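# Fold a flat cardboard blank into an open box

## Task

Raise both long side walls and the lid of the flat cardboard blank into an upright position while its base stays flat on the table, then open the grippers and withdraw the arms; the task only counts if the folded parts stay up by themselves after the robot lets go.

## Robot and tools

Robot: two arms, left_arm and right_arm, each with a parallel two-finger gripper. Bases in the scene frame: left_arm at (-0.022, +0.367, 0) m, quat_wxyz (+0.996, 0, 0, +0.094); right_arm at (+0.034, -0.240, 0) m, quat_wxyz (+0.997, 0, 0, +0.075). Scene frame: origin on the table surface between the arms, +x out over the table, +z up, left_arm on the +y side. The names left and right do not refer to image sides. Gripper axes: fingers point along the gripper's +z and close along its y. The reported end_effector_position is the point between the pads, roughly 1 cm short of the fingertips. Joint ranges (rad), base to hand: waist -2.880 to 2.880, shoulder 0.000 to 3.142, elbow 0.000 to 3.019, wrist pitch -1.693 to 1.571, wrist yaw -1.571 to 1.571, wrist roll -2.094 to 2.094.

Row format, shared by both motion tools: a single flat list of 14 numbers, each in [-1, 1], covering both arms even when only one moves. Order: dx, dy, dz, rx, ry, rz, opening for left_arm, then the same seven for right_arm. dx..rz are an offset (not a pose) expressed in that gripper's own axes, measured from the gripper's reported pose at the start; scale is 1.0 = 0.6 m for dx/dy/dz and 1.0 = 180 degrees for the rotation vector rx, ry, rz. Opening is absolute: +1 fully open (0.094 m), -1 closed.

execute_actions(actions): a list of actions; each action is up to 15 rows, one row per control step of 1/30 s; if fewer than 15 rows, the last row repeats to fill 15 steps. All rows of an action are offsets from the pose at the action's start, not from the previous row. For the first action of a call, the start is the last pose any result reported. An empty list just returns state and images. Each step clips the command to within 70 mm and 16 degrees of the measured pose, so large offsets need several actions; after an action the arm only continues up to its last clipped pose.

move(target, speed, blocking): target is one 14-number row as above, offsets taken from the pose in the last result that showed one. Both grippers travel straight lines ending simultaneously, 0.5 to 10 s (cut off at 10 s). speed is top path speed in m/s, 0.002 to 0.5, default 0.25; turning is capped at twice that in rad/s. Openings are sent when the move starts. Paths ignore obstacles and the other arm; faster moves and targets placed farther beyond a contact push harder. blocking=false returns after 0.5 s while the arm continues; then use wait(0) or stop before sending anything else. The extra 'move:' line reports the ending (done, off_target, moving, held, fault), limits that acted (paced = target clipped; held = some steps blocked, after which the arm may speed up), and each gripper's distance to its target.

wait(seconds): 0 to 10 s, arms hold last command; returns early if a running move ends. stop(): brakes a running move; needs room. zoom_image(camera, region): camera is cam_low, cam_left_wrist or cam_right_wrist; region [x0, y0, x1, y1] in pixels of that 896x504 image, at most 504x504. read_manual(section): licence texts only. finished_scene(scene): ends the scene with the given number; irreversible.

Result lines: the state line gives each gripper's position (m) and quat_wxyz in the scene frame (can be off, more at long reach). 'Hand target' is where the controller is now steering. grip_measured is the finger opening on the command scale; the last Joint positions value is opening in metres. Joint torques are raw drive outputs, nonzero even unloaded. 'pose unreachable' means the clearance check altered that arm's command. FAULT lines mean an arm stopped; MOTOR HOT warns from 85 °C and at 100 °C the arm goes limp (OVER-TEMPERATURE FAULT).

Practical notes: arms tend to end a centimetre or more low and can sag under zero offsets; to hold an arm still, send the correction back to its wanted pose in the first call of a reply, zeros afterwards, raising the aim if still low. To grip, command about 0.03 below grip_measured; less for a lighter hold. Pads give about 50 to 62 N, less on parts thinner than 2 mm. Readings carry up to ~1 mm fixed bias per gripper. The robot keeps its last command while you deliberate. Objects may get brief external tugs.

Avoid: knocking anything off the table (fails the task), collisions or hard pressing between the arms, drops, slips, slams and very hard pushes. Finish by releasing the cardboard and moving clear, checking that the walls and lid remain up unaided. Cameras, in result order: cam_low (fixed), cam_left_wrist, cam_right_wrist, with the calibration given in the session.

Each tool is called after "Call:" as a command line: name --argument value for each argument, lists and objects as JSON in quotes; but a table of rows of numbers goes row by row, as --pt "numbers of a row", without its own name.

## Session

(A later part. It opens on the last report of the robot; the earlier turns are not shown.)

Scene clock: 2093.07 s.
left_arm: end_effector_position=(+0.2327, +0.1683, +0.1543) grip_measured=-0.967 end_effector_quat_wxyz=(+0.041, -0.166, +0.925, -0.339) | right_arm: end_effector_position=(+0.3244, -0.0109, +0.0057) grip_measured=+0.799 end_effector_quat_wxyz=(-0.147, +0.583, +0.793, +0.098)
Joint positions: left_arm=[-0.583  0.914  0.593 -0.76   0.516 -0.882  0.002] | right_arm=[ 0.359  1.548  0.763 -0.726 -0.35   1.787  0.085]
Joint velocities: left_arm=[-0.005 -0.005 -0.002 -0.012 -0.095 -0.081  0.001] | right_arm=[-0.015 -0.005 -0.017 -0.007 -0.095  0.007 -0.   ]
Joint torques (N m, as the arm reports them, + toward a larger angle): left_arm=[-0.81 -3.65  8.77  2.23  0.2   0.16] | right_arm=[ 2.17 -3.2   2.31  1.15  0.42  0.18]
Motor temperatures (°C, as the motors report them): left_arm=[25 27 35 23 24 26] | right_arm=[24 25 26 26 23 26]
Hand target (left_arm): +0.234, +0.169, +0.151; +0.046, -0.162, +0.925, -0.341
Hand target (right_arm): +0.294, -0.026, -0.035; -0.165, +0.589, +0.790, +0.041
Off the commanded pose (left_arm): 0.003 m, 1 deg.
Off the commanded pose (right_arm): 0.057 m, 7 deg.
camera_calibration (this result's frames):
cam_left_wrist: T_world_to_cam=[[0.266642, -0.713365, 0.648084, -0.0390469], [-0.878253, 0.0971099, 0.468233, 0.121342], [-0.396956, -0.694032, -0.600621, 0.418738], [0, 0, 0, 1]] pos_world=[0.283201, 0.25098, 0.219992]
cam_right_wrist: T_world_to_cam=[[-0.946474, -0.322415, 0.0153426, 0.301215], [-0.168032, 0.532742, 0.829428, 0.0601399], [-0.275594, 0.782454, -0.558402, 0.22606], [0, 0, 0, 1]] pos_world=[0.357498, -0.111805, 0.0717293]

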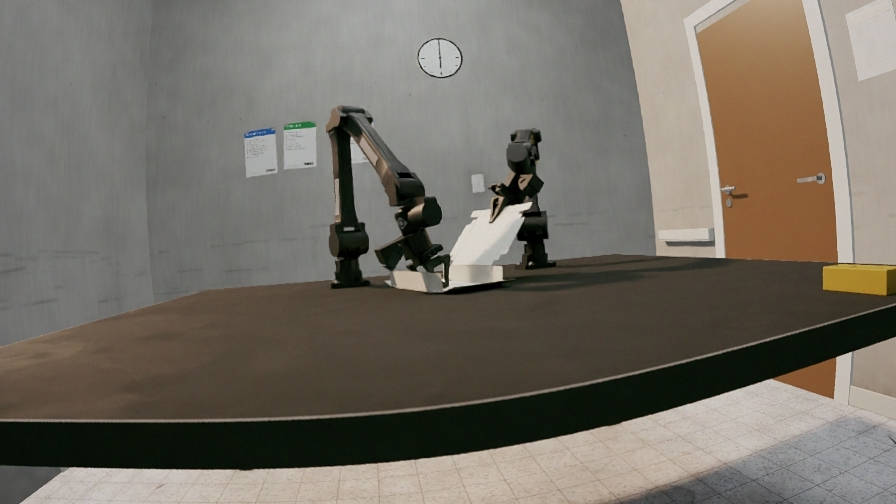

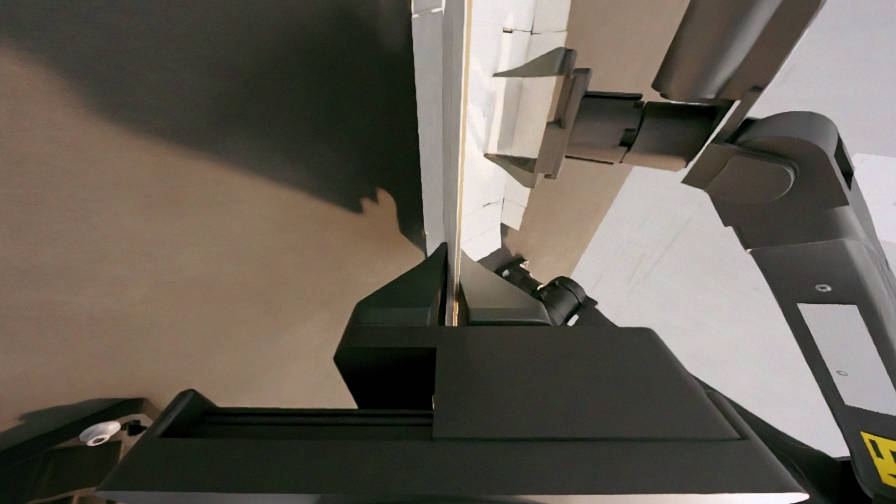

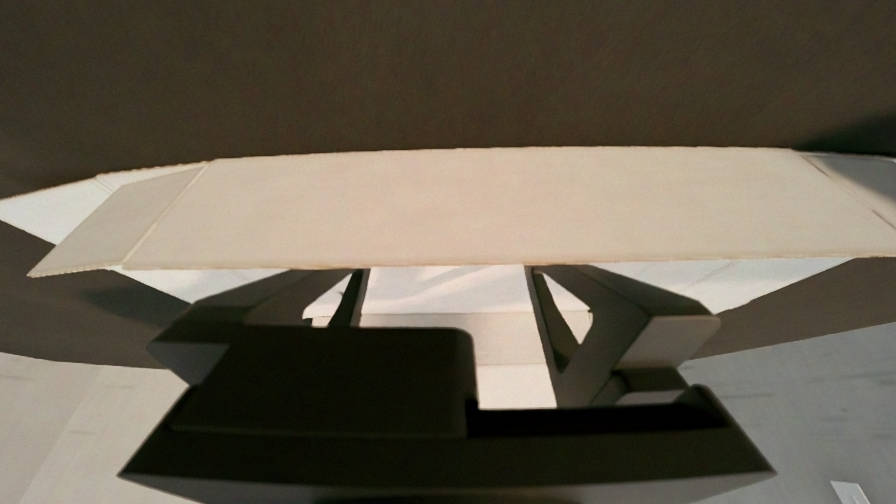

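Call:
execute_actions --actions '[[[-0.003,0.004,0.004,0.002,0,0.005,-1,-0.034,-0.048,0.074,0.035,-0.011,0.011,0.8],[-0.003,0.005,0.004,0.003,0,0.007,-1,-0.034,-0.048,0.074,0.035,-0.011,0.011,0.8],[-0.003,0.007,0.005,0.006,0,0.009,-1,-0.034,-0.048,0.074,0.035,-0.011,0.011,0.8],[-0.003,0.011,0.007,0.011,0,0.010,-1,-0.034,-0.048,0.074,0.035,-0.011,0.011,0.8],[-0.003,0.016,0.010,0.017,0,0.011,-1,-0.034,-0.048,0.074,0.035,-0.011,0.011,0.8],[-0.003,0.021,0.013,0.024,0,0.012,-1,-0.034,-0.048,0.074,0.035,-0.011,0.011,0.8],[-0.003,0.026,0.016,0.031,0,0.013,-1,-0.034,-0.048,0.074,0.035,-0.011,0.011,0.8],[-0.003,0.031,0.0195,0.038,0,0.014,-1,-0.034,-0.048,0.074,0.035,-0.011,0.011,0.8],[-0.003,0.036,0.023,0.045,0,0.015,-1,-0.034,-0.048,0.074,0.035,-0.011,0.011,0.8],[-0.003,0.040,0.0265,0.052,0,0.016,-1,-0.034,-0.048,0.074,0.035,-0.011,0.011,0.8],[-0.003,0.044,0.030,0.059,0,0.017,-1,-0.034,-0.048,0.074,0.035,-0.011,0.011,0.8],[-0.003,0.048,0.0335,0.065,0,0.018,-1,-0.034,-0.048,0.074,0.035,-0.011,0.011,0.8],[-0.003,0.052,0.037,0.070,0,0.018,-1,-0.034,-0.048,0.074,0.035,-0.011,0.011,0.8],[-0.003,0.055,0.040,0.074,0,0.018,-1,-0.034,-0.048,0.074,0.035,-0.011,0.011,0.8],[-0.003,0.0567,0.0422,0.077,0,0.018,-1,-0.034,-0.048,0.074,0.035,-0.011,0.011,0.8]]]'

Scene clock: 2123.57 s.
left_arm: end_effector_position=(+0.2293, +0.1766, +0.1273) grip_measured=-0.986 end_effector_quat_wxyz=(+0.059, -0.146, +0.884, -0.440) | right_arm: end_effector_position=(+0.3244, -0.0108, +0.0057) grip_measured=+0.799 end_effector_quat_wxyz=(-0.147, +0.583, +0.793, +0.099)
Joint positions: left_arm=[-0.462  0.897  0.415 -0.472  0.732 -0.846  0.001] | right_arm=[ 0.359  1.548  0.763 -0.726 -0.351  1.787  0.085]
Joint velocities: left_arm=[ 0.22  -0.005 -0.383  0.725  0.286 -0.022 -0.001] | right_arm=[-0.015 -0.005 -0.017  0.007 -0.007 -0.007 -0.   ]
Joint torques (N m, as the arm reports them, + toward a larger angle): left_arm=[-0.37 -1.25  8.18  2.09  0.29  0.42] | right_arm=[ 2.2  -3.18  2.32  1.19  0.32  0.17]
Motor temperatures (°C, as the motors report them): left_arm=[25 27 35 24 24 26] | right_arm=[24 25 26 26 23 26]
Hand target (left_arm): +0.228, +0.178, +0.114; +0.067, -0.134, +0.883, -0.444
Hand target (right_arm): +0.294, -0.026, -0.035; -0.166, +0.588, +0.791, +0.042
Off the commanded pose (left_arm): 0.014 m, 2 deg.
Off the commanded pose (right_arm): 0.057 m, 7 deg.
camera_calibration (this result's frames):
cam_left_wrist: T_world_to_cam=[[0.193488, -0.566604, 0.800951, -0.0433817], [-0.910623, 0.200119, 0.361549, 0.132939], [-0.36514, -0.79932, -0.477242, 0.402525], [0, 0, 0, 1]] pos_world=[0.276429, 0.270562, 0.178785]
cam_right_wrist: T_world_to_cam=[[-0.946459, -0.322471, 0.0151041, 0.301273], [-0.168025, 0.532028, 0.829888, 0.0600084], [-0.275651, 0.782917, -0.557726, 0.225995], [0, 0, 0, 1]] pos_world=[0.357521, -0.111709, 0.0716924]

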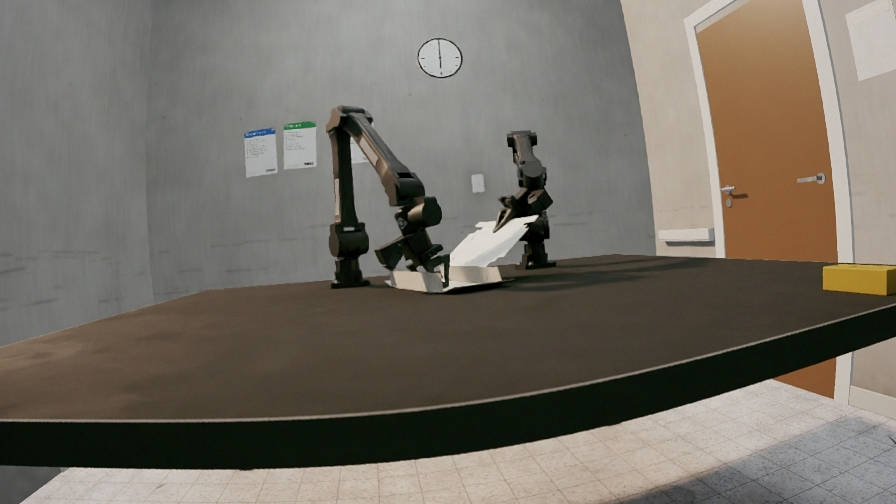

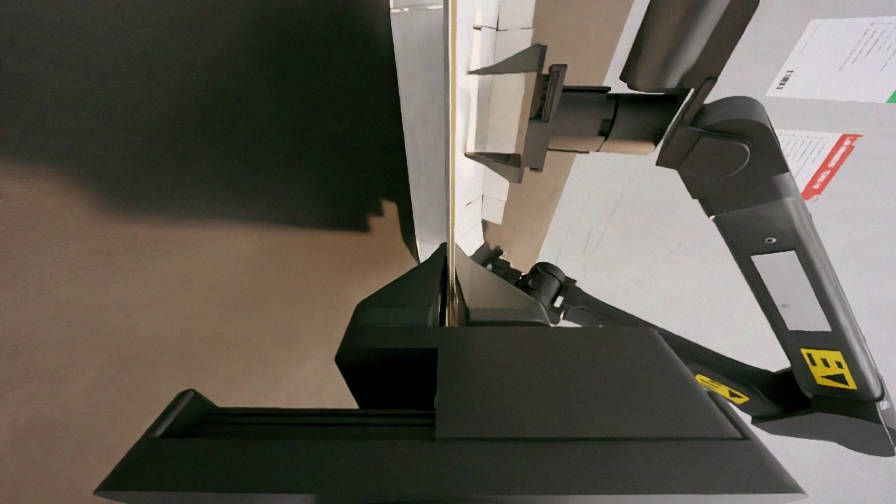

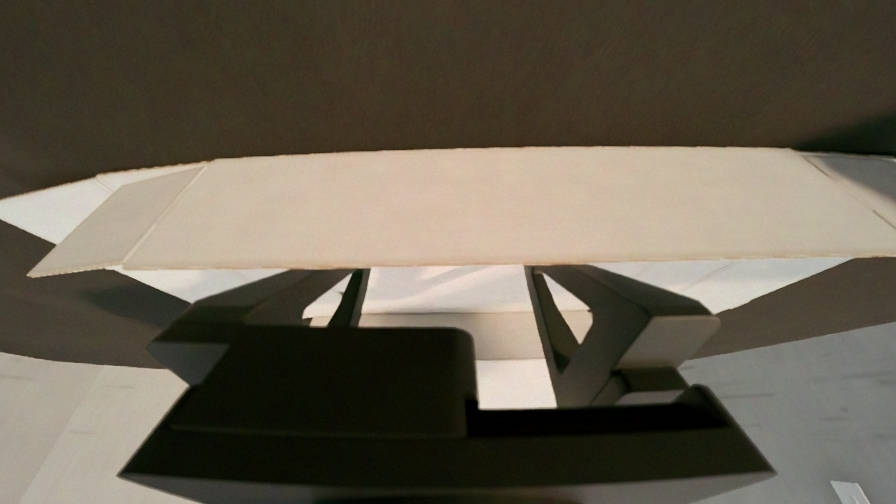

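Call:
execute_actions --actions '[]'

Call:
zoom_image --camera "cam_low" --region '[430, 170, 560, 300]'

Scene clock: 2125.07 s.
left_arm: end_effector_position=(+0.2290, +0.1775, +0.1242) grip_measured=-0.986 end_effector_quat_wxyz=(+0.065, -0.143, +0.879, -0.449) | right_arm: end_effector_position=(+0.3244, -0.0108, +0.0057) grip_measured=+0.799 end_effector_quat_wxyz=(-0.147, +0.583, +0.793, +0.099)
Joint positions: left_arm=[-0.452  0.897  0.394 -0.43   0.75  -0.846  0.001] | right_arm=[ 0.359  1.548  0.763 -0.726 -0.351  1.787  0.085]
Joint velocities: left_arm=[-0.005 -0.005  0.002  0.002 -0.007  0.022 -0.   ] | right_arm=[ 0.005  0.005  0.002  0.012  0.022 -0.022 -0.001]
Joint torques (N m, as the arm reports them, + toward a larger angle): left_arm=[-1.25 -1.03  8.08  2.54  0.03  0.4 ] | right_arm=[ 2.2  -3.19  2.32  1.2   0.32  0.17]
Motor temperatures (°C, as the motors report them): left_arm=[25 27 35 24 24 26] | right_arm=[24 25 26 26 23 26]
Hand target (left_arm): +0.228, +0.178, +0.114; +0.067, -0.134, +0.883, -0.444
Hand target (right_arm): +0.294, -0.026, -0.035; -0.166, +0.588, +0.791, +0.042
Off the commanded pose (left_arm): 0.011 m, 1 deg.
Off the commanded pose (right_arm): 0.057 m, 7 deg.
camera_calibration (this result's frames):
cam_left_wrist: T_world_to_cam=[[0.180496, -0.551117, 0.814672, -0.0418004], [-0.916286, 0.206879, 0.34296, 0.136045], [-0.35755, -0.808375, -0.46764, 0.400331], [0, 0, 0, 1]] pos_world=[0.275339, 0.272436, 0.174607]
cam_right_wrist: T_world_to_cam=[[-0.946459, -0.322471, 0.0151041, 0.301273], [-0.168025, 0.532028, 0.829888, 0.0600084], [-0.275651, 0.782917, -0.557726, 0.225995], [0, 0, 0, 1]] pos_world=[0.357521, -0.111709, 0.0716924]

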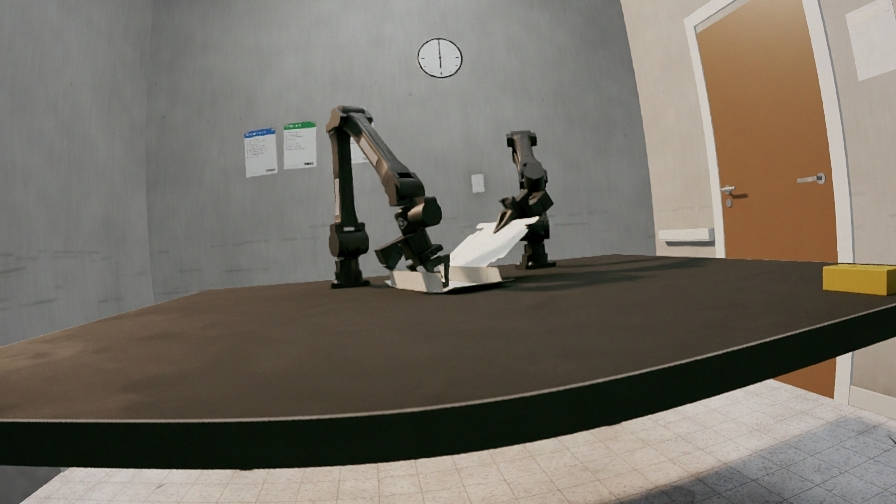

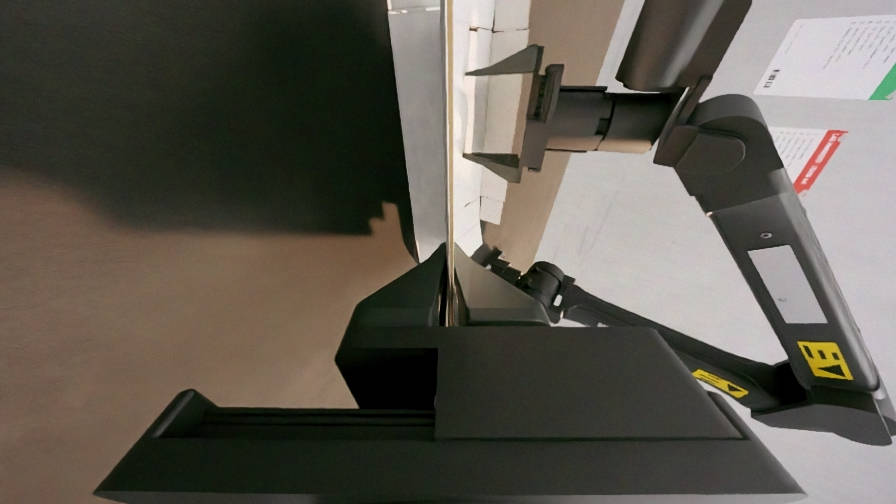

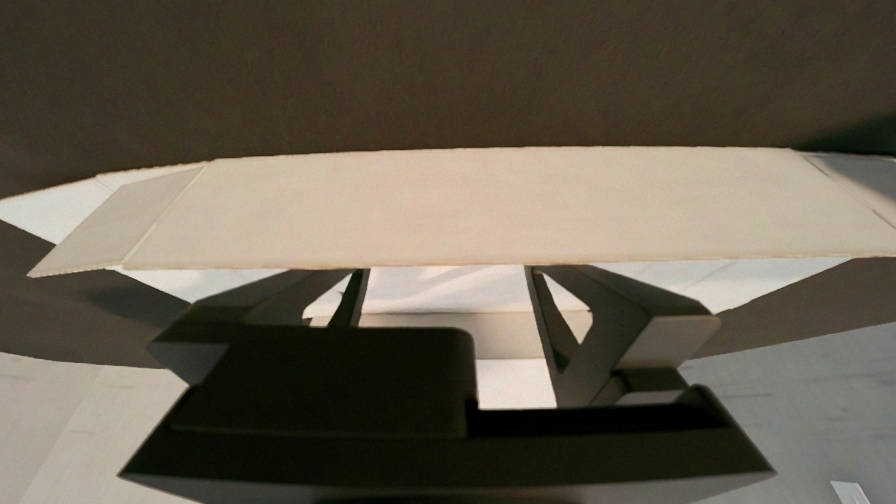

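Region (430, 170, 560, 300) of cam_low's 896x504 image, scaled by 3.877, with more detail than that image has.

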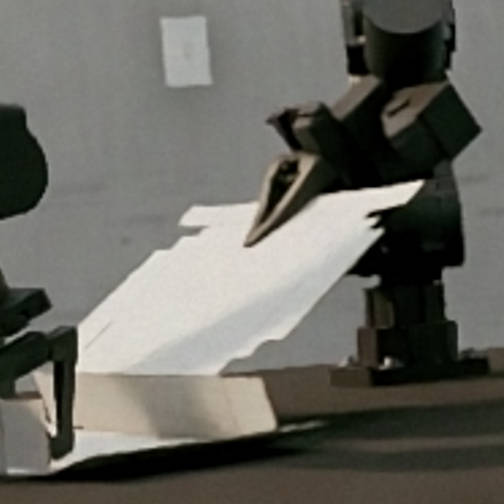

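Call:
execute_actions --actions '[]'

Call:
zoom_image --camera "cam_low" --region '[400, 140, 600, 310]'

Scene clock: 2140.30 s.
left_arm: end_effector_position=(+0.2290, +0.1775, +0.1242) grip_measured=-0.986 end_effector_quat_wxyz=(+0.065, -0.143, +0.879, -0.449) | right_arm: end_effector_position=(+0.3244, -0.0108, +0.0057) grip_measured=+0.799 end_effector_quat_wxyz=(-0.147, +0.583, +0.793, +0.099)
Joint positions: left_arm=[-0.452  0.897  0.394 -0.43   0.75  -0.846  0.001] | right_arm=[ 0.359  1.548  0.763 -0.726 -0.351  1.787  0.085]
Joint velocities: left_arm=[-0.005 -0.015  0.012 -0.007  0.022 -0.022  0.001] | right_arm=[-0.015 -0.005 -0.012  0.012  0.007  0.022 -0.001]
Joint torques (N m, as the arm reports them, + toward a larger angle): left_arm=[-1.06 -1.18  7.99  2.59  0.04  0.38] | right_arm=[ 2.17 -3.16  2.32  1.19  0.32  0.17]
Motor temperatures (°C, as the motors report them): left_arm=[25 27 34 24 24 26] | right_arm=[24 25 26 26 23 26]
Hand target (left_arm): +0.228, +0.178, +0.114; +0.067, -0.134, +0.883, -0.444
Hand target (right_arm): +0.294, -0.026, -0.035; -0.166, +0.588, +0.791, +0.042
Off the commanded pose (left_arm): 0.011 m, 1 deg.
Off the commanded pose (right_arm): 0.057 m, 7 deg.
camera_calibration (this result's frames):
cam_left_wrist: T_world_to_cam=[[0.180496, -0.551117, 0.814672, -0.0418004], [-0.916286, 0.206879, 0.34296, 0.136045], [-0.35755, -0.808375, -0.46764, 0.400331], [0, 0, 0, 1]] pos_world=[0.275339, 0.272436, 0.174607]
cam_right_wrist: T_world_to_cam=[[-0.946459, -0.322471, 0.0151041, 0.301273], [-0.168025, 0.532028, 0.829888, 0.0600084], [-0.275651, 0.782917, -0.557726, 0.225995], [0, 0, 0, 1]] pos_world=[0.357521, -0.111709, 0.0716924]

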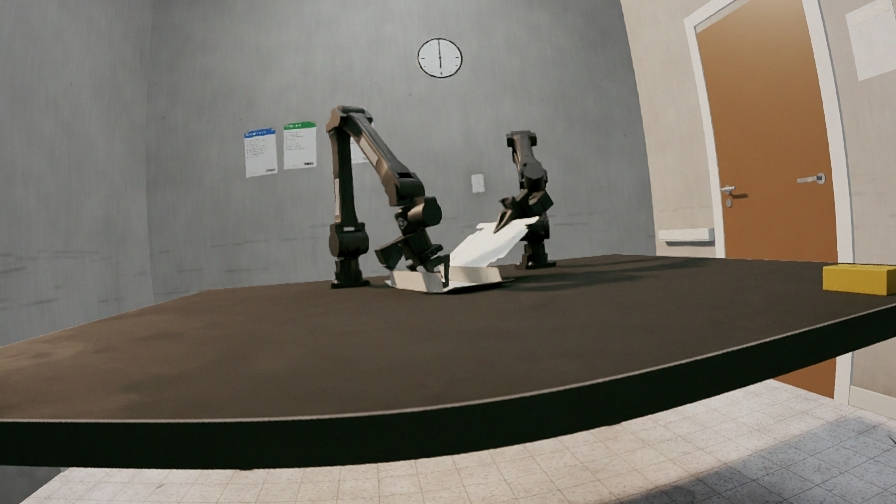

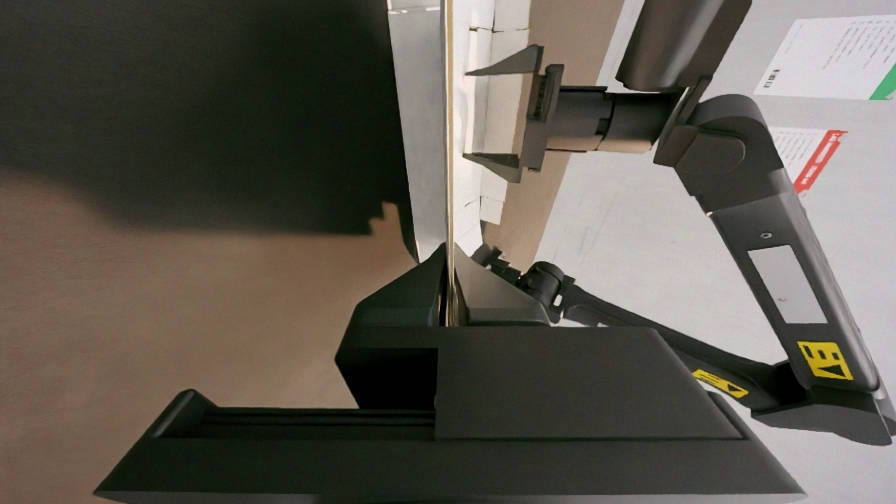

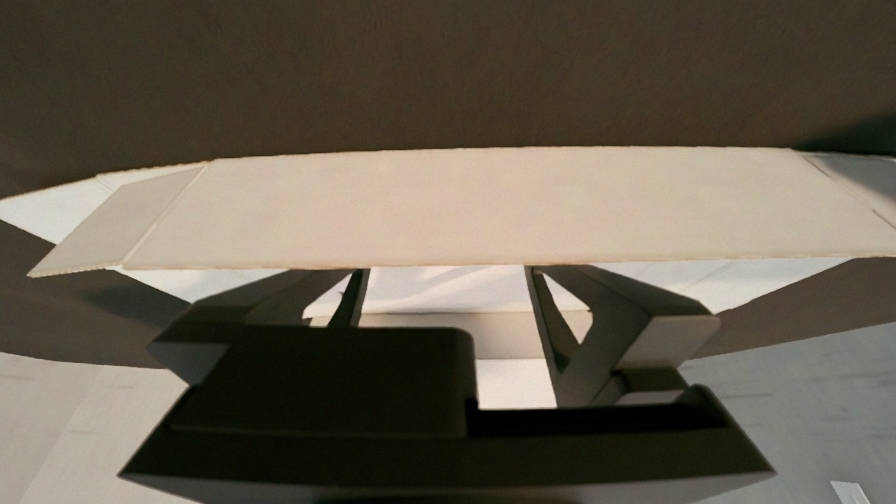

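Region (400, 140, 600, 310) of cam_low's 896x504 image, scaled by 2.520, with more detail than that image has; it fills the top 428 rows of this view, and the rest is white.

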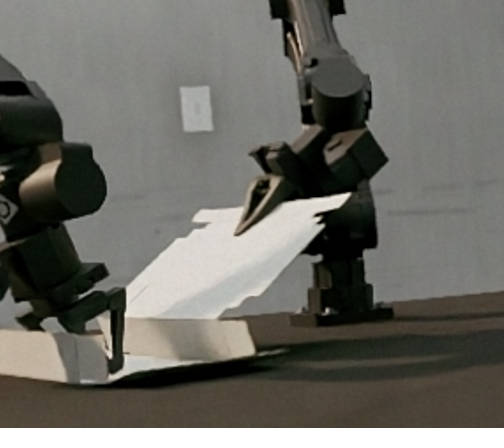

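Call:
execute_actions --actions '[[[0.001,0.016,0.009,0.004,0,0,-1,-0.034,-0.048,0.074,0.035,-0.011,0.011,0.8],[0.001,0.018,0.010,0.007,0,0,-1,-0.034,-0.048,0.074,0.035,-0.011,0.011,0.8],[0.001,0.020,0.010,0.010,0,0,-1,-0.034,-0.048,0.074,0.035,-0.011,0.011,0.8],[0.001,0.022,0.011,0.013,0,0,-1,-0.034,-0.048,0.074,0.035,-0.011,0.011,0.8],[0.001,0.024,0.011,0.016,0,0,-1,-0.034,-0.048,0.074,0.035,-0.011,0.011,0.8],[0.001,0.026,0.012,0.019,0,0,-1,-0.034,-0.048,0.074,0.035,-0.011,0.011,0.8],[0.001,0.028,0.012,0.022,0,0,-1,-0.034,-0.048,0.074,0.035,-0.011,0.011,0.8],[0.001,0.030,0.013,0.025,0,0,-1,-0.034,-0.048,0.074,0.035,-0.011,0.011,0.8],[0.001,0.032,0.013,0.027,0,0,-1,-0.034,-0.048,0.074,0.035,-0.011,0.011,0.8],[0.001,0.033,0.014,0.029,0,0,-1,-0.034,-0.048,0.074,0.035,-0.011,0.011,0.8],[0.001,0.034,0.014,0.030,0,0,-1,-0.034,-0.048,0.074,0.035,-0.011,0.011,0.8]]]'

Call:
execute_actions --actions '[]'

Call:
zoom_image --camera "cam_low" --region '[430, 170, 560, 300]'

Scene clock: 2155.77 s.
left_arm: end_effector_position=(+0.2272, +0.1813, +0.1117) grip_measured=-0.986 end_effector_quat_wxyz=(+0.072, -0.141, +0.856, -0.493) | right_arm: end_effector_position=(+0.3244, -0.0108, +0.0057) grip_measured=+0.799 end_effector_quat_wxyz=(-0.147, +0.583, +0.793, +0.099)
Joint positions: left_arm=[-0.4    0.927  0.315 -0.255  0.847 -0.867  0.001] | right_arm=[ 0.359  1.548  0.763 -0.726 -0.351  1.787  0.085]
Joint velocities: left_arm=[-0.015  0.034 -0.022  0.071  0.066 -0.081 -0.   ] | right_arm=[ 0.005 -0.015  0.012  0.002  0.007 -0.022 -0.   ]
Joint torques (N m, as the arm reports them, + toward a larger angle): left_arm=[-0.63 -1.78  7.72  2.3   0.2   0.2 ] | right_arm=[ 2.19 -3.16  2.32  1.2   0.31  0.17]
Motor temperatures (°C, as the motors report them): left_arm=[25 27 34 24 24 26] | right_arm=[24 25 26 26 23 26]
Hand target (left_arm): +0.226, +0.182, +0.103; +0.071, -0.140, +0.857, -0.490
Hand target (right_arm): +0.294, -0.026, -0.035; -0.166, +0.588, +0.791, +0.042
Off the commanded pose (left_arm): 0.009 m, 0 deg.
Off the commanded pose (right_arm): 0.057 m, 7 deg.
camera_calibration (this result's frames):
cam_left_wrist: T_world_to_cam=[[0.157271, -0.470545, 0.868247, -0.0445127], [-0.926337, 0.234443, 0.294849, 0.140579], [-0.342294, -0.850661, -0.399013, 0.393445], [0, 0, 0, 1]] pos_world=[0.271898, 0.280785, 0.154188]
cam_right_wrist: T_world_to_cam=[[-0.946459, -0.322471, 0.0151041, 0.301273], [-0.168025, 0.532028, 0.829888, 0.0600084], [-0.275651, 0.782917, -0.557726, 0.225995], [0, 0, 0, 1]] pos_world=[0.357521, -0.111709, 0.0716924]

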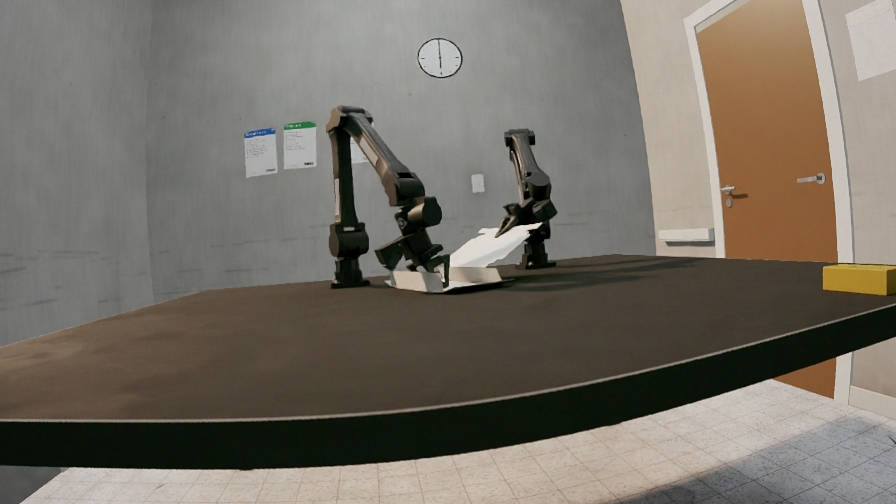

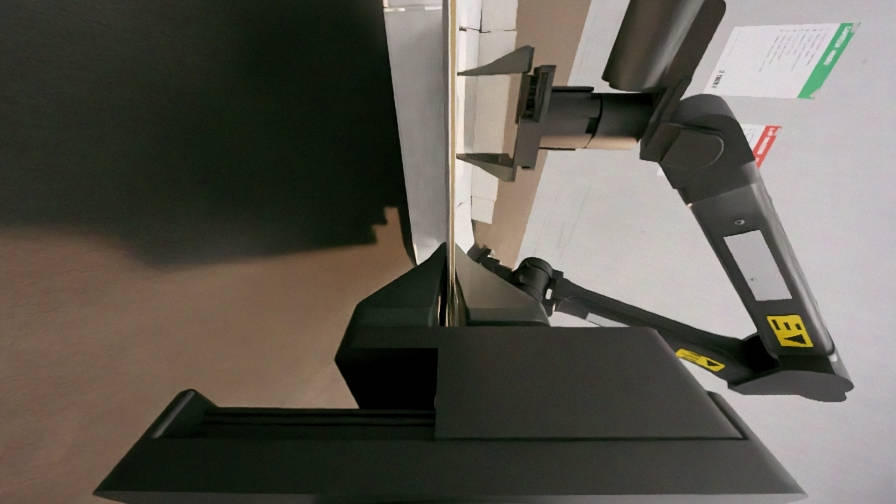

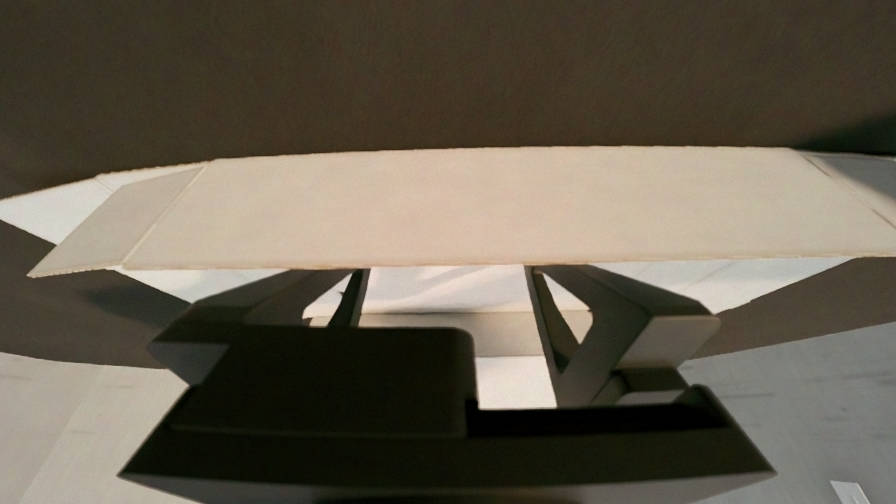

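Scene clock: 2155.77 s.
left_arm: end_effector_position=(+0.2272, +0.1813, +0.1117) grip_measured=-0.986 end_effector_quat_wxyz=(+0.072, -0.141, +0.856, -0.493) | right_arm: end_effector_position=(+0.3244, -0.0108, +0.0057) grip_measured=+0.799 end_effector_quat_wxyz=(-0.147, +0.583, +0.793, +0.099)
Joint positions: left_arm=[-0.4    0.927  0.315 -0.255  0.847 -0.867  0.001] | right_arm=[ 0.359  1.548  0.763 -0.726 -0.351  1.787  0.085]
Joint velocities: left_arm=[-0.015  0.034 -0.022  0.071  0.066 -0.081 -0.   ] | right_arm=[ 0.005 -0.015  0.012  0.002  0.007 -0.022 -0.   ]
Joint torques (N m, as the arm reports them, + toward a larger angle): left_arm=[-0.63 -1.78  7.72  2.3   0.2   0.2 ] | right_arm=[ 2.19 -3.16  2.32  1.2   0.31  0.17]
Motor temperatures (°C, as the motors report them): left_arm=[25 27 34 24 24 26] | right_arm=[24 25 26 26 23 26]
Hand target (left_arm): +0.226, +0.182, +0.103; +0.071, -0.140, +0.857, -0.490
Hand target (right_arm): +0.294, -0.026, -0.035; -0.166, +0.588, +0.791, +0.042
Off the commanded pose (left_arm): 0.009 m, 0 deg.
Off the commanded pose (right_arm): 0.057 m, 7 deg.
camera_calibration (this result's frames):
cam_left_wrist: T_world_to_cam=[[0.157271, -0.470545, 0.868247, -0.0445127], [-0.926337, 0.234443, 0.294849, 0.140579], [-0.342294, -0.850661, -0.399013, 0.393445], [0, 0, 0, 1]] pos_world=[0.271898, 0.280785, 0.154188]
cam_right_wrist: T_world_to_cam=[[-0.946459, -0.322471, 0.0151041, 0.301273], [-0.168025, 0.532028, 0.829888, 0.0600084], [-0.275651, 0.782917, -0.557726, 0.225995], [0, 0, 0, 1]] pos_world=[0.357521, -0.111709, 0.0716924]

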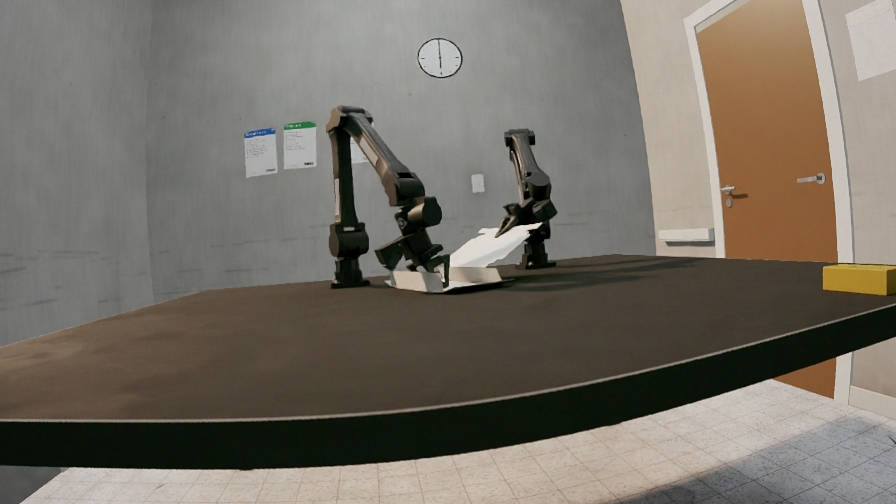

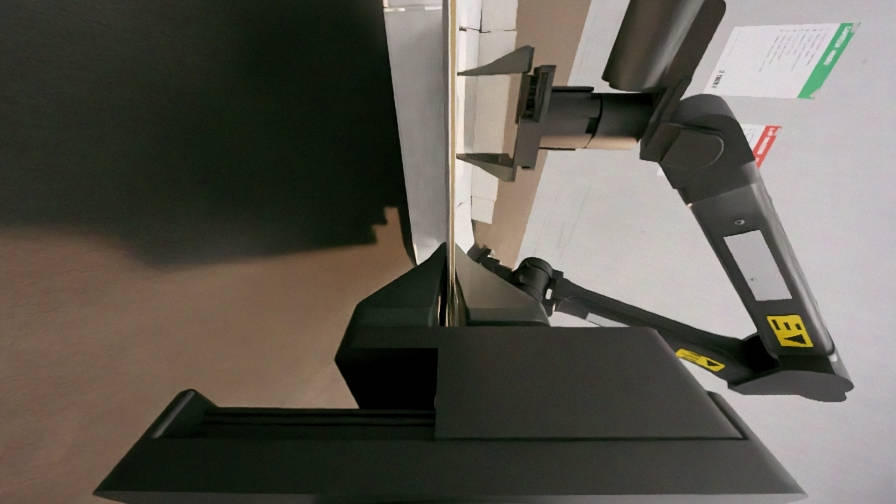

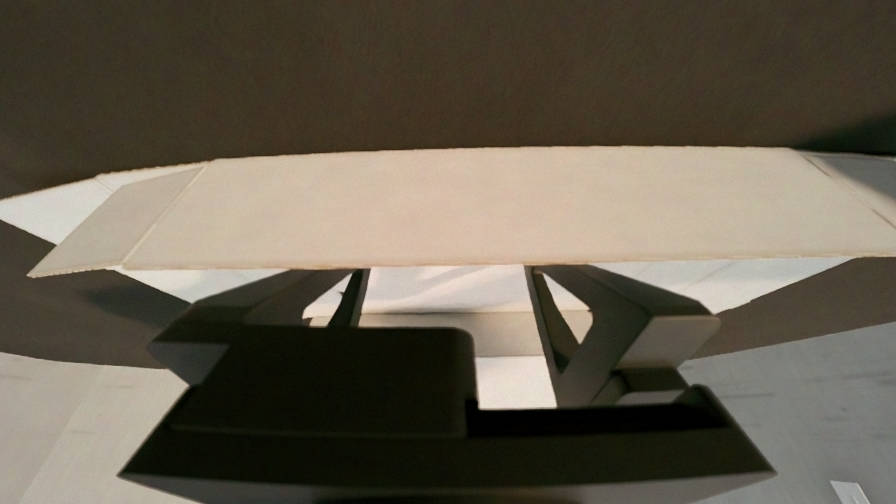

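Region (430, 170, 560, 300) of cam_low's 896x504 image, scaled by 3.877, with more detail than that image has.

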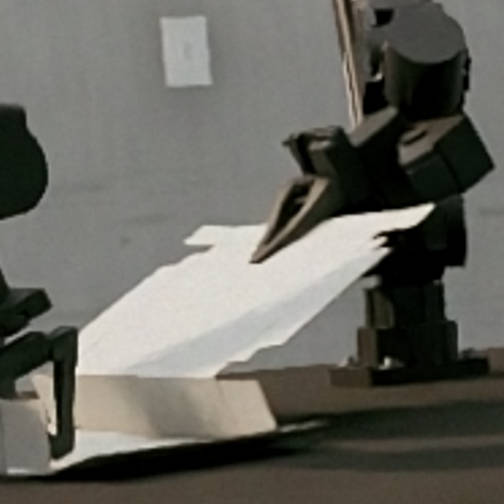

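Call:
execute_actions --actions '[[[0,0.0096,0.0072,-0.003,0,0,-1,-0.034,-0.048,0.074,0.035,-0.011,0.011,0.8],[0,0.0041,0.0059,-0.009,0,0,-1,-0.034,-0.048,0.074,0.035,-0.011,0.011,0.8],[0,-0.0038,0.0042,-0.017,0,0,-1,-0.034,-0.048,0.074,0.035,-0.011,0.011,0.8],[0,-0.0127,0.0024,-0.026,0,0,-1,-0.034,-0.048,0.074,0.035,-0.011,0.011,0.8],[0,-0.0227,0.0006,-0.036,0,0,-1,-0.034,-0.048,0.074,0.035,-0.011,0.011,0.8],[0,-0.0328,-0.001,-0.046,0,0,-1,-0.034,-0.048,0.074,0.035,-0.011,0.011,0.8],[0,-0.0429,-0.0024,-0.056,0,0,-1,-0.034,-0.048,0.074,0.035,-0.011,0.011,0.8],[0,-0.0529,-0.0035,-0.065,0,0,-1,-0.034,-0.048,0.074,0.035,-0.011,0.011,0.8],[0,-0.063,-0.0045,-0.075,0,0,-1,-0.034,-0.048,0.074,0.035,-0.011,0.011,0.8],[0,-0.073,-0.0052,-0.085,0,0,-1,-0.034,-0.048,0.074,0.035,-0.011,0.011,0.8],[0,-0.0819,-0.0056,-0.094,0,0,-1,-0.034,-0.048,0.074,0.035,-0.011,0.011,0.8],[0,-0.0898,-0.0059,-0.102,0,0,-1,-0.034,-0.048,0.074,0.035,-0.011,0.011,0.8],[0,-0.0953,-0.006,-0.108,0,0,-1,-0.034,-0.048,0.074,0.035,-0.011,0.011,0.8],[0,-0.0987,-0.006,-0.111,0,0,-1,-0.034,-0.048,0.074,0.035,-0.011,0.011,0.8]]]'

Scene clock: 2181.37 s.
left_arm: end_effector_position=(+0.2306, +0.1670, +0.1514) grip_measured=-0.986 end_effector_quat_wxyz=(+0.059, -0.163, +0.922, -0.346) | right_arm: end_effector_position=(+0.3246, -0.0101, +0.0057) grip_measured=+0.799 end_effector_quat_wxyz=(-0.148, +0.582, +0.793, +0.100)
Joint positions: left_arm=[-0.598  0.886  0.56  -0.708  0.499 -0.901  0.001] | right_arm=[ 0.359  1.549  0.763 -0.723 -0.354  1.785  0.085]
Joint velocities: left_arm=[-0.249  0.239  0.393 -0.515 -0.271 -0.154 -0.001] | right_arm=[-0.005  0.005 -0.017 -0.007 -0.022 -0.022 -0.   ]
Joint torques (N m, as the arm reports them, + toward a larger angle): left_arm=[-1.47 -2.03 12.91  1.16  0.25  0.31] | right_arm=[ 2.25 -3.11  2.35  1.1   0.46  0.19]
Motor temperatures (°C, as the motors report them): left_arm=[25 27 34 24 24 26] | right_arm=[24 25 26 26 23 26]
Hand target (left_arm): +0.236, +0.157, +0.164; +0.051, -0.152, +0.927, -0.338
Hand target (right_arm): +0.294, -0.026, -0.035; -0.166, +0.588, +0.791, +0.042
Off the commanded pose (left_arm): 0.018 m, 2 deg.
Off the commanded pose (right_arm): 0.057 m, 7 deg.
camera_calibration (this result's frames):
cam_left_wrist: T_world_to_cam=[[0.248138, -0.705426, 0.663929, -0.0369757], [-0.895811, 0.0937676, 0.434431, 0.130639], [-0.368714, -0.702554, -0.608661, 0.411422], [0, 0, 0, 1]] pos_world=[0.2779, 0.250713, 0.218212]
cam_right_wrist: T_world_to_cam=[[-0.94605, -0.323742, 0.0134406, 0.301549], [-0.169015, 0.528441, 0.831976, 0.059938], [-0.276448, 0.784819, -0.554649, 0.225717], [0, 0, 0, 1]] pos_world=[0.35781, -0.111197, 0.0712737]

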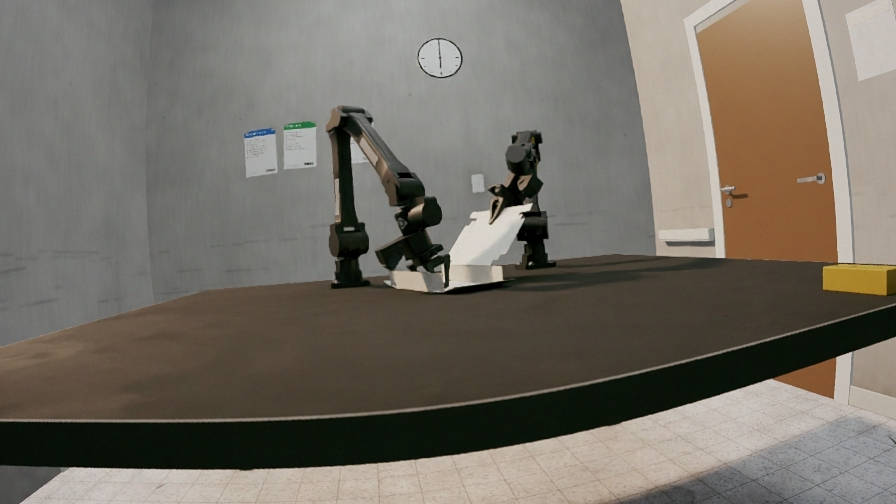

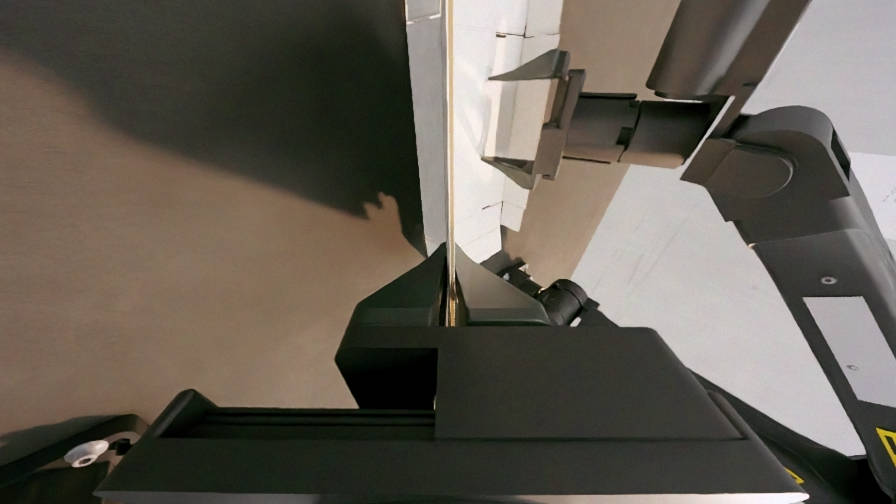

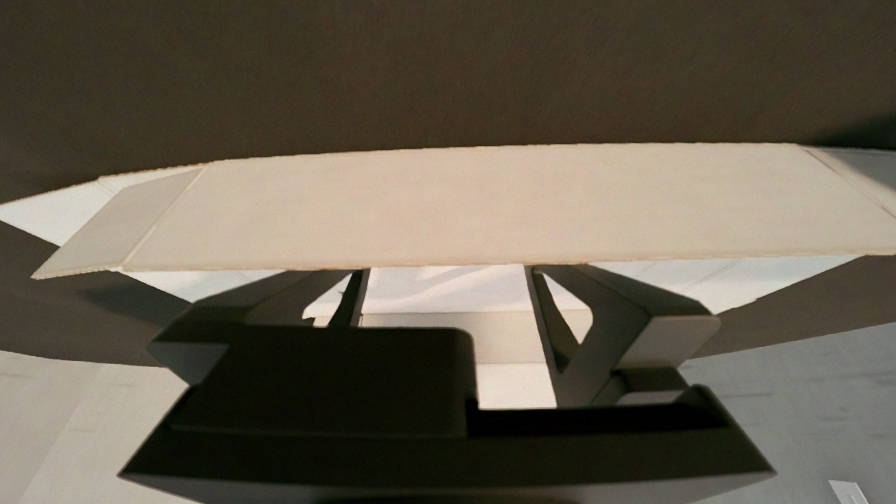

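Call:
execute_actions --actions '[]'

Call:
zoom_image --camera "cam_low" --region '[430, 170, 560, 300]'

Scene clock: 2183.20 s.
left_arm: end_effector_position=(+0.2307, +0.1660, +0.1505) grip_measured=-0.986 end_effector_quat_wxyz=(+0.050, -0.166, +0.926, -0.335) | right_arm: end_effector_position=(+0.3245, -0.0100, +0.0056) grip_measured=+0.799 end_effector_quat_wxyz=(-0.148, +0.582, +0.794, +0.100)
Joint positions: left_arm=[-0.606  0.904  0.577 -0.733  0.489 -0.904  0.001] | right_arm=[ 0.359  1.549  0.763 -0.723 -0.354  1.785  0.085]
Joint velocities: left_arm=[-0.005 -0.015 -0.002 -0.002 -0.051 -0.007  0.001] | right_arm=[-0.005 -0.015 -0.017  0.002  0.037  0.022  0.001]
Joint torques (N m, as the arm reports them, + toward a larger angle): left_arm=[-2.25 -2.68 13.58  0.51  0.23  0.17] | right_arm=[ 2.22 -3.26  2.34  1.11  0.45  0.19]
Motor temperatures (°C, as the motors report them): left_arm=[25 27 35 24 24 26] | right_arm=[24 25 26 26 23 26]
Hand target (left_arm): +0.236, +0.157, +0.164; +0.051, -0.152, +0.927, -0.338
Hand target (right_arm): +0.294, -0.026, -0.035; -0.166, +0.588, +0.791, +0.042
Off the commanded pose (left_arm): 0.018 m, 2 deg.
Off the commanded pose (right_arm): 0.057 m, 7 deg.
camera_calibration (this result's frames):
cam_left_wrist: T_world_to_cam=[[0.26232, -0.717791, 0.644952, -0.0354873], [-0.885801, 0.0860265, 0.456022, 0.12702], [-0.382812, -0.690923, -0.613254, 0.41219], [0, 0, 0, 1]] pos_world=[0.279615, 0.248392, 0.217741]
cam_right_wrist: T_world_to_cam=[[-0.945921, -0.324105, 0.0137496, 0.301444], [-0.168889, 0.528217, 0.832144, 0.0599564], [-0.276965, 0.78482, -0.55439, 0.22578], [0, 0, 0, 1]] pos_world=[0.357801, -0.111167, 0.0711327]

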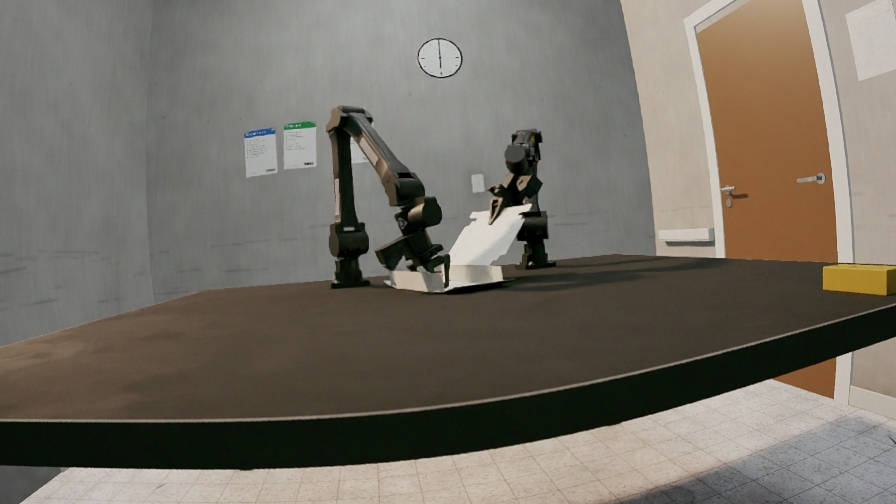

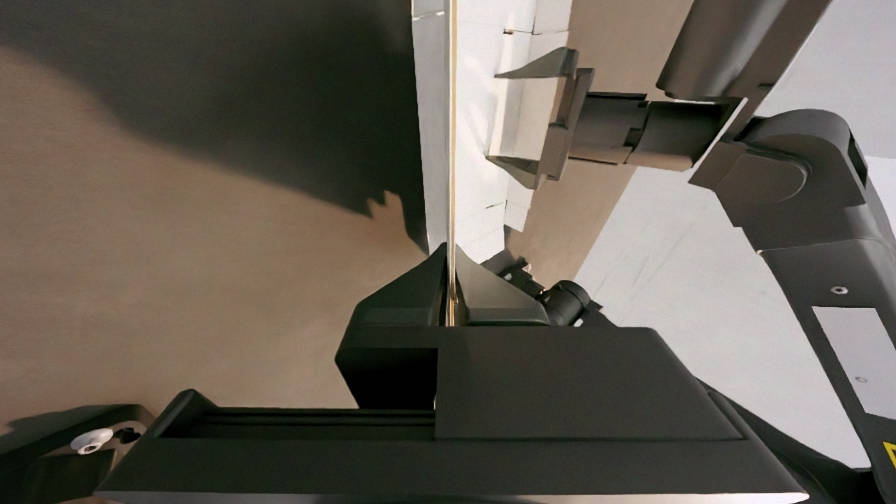

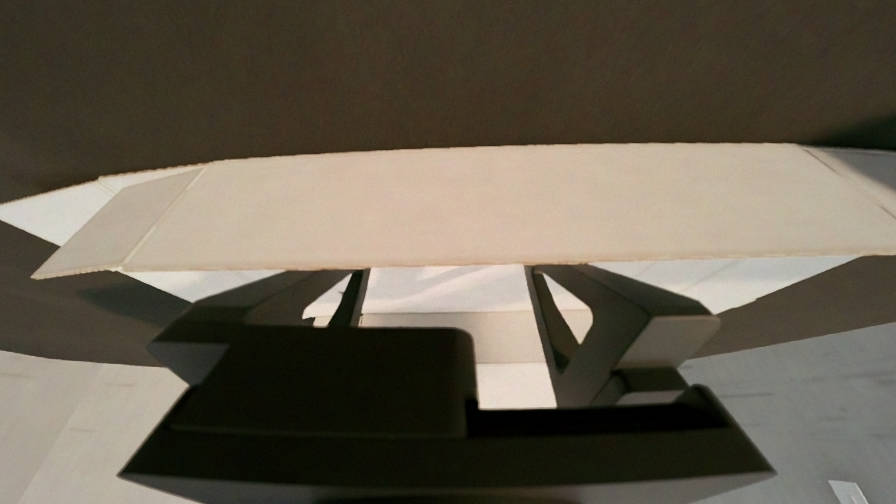

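Region (430, 170, 560, 300) of cam_low's 896x504 image, scaled by 3.877, with more detail than that image has.

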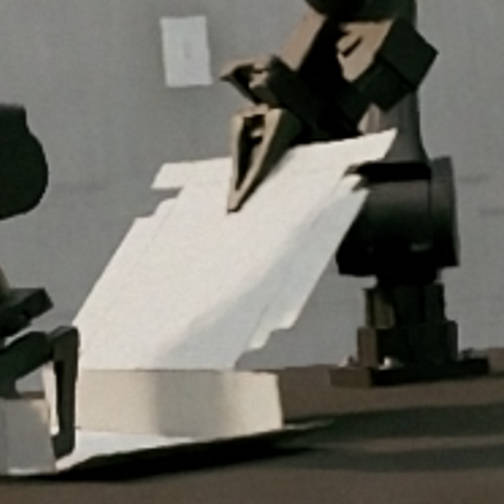

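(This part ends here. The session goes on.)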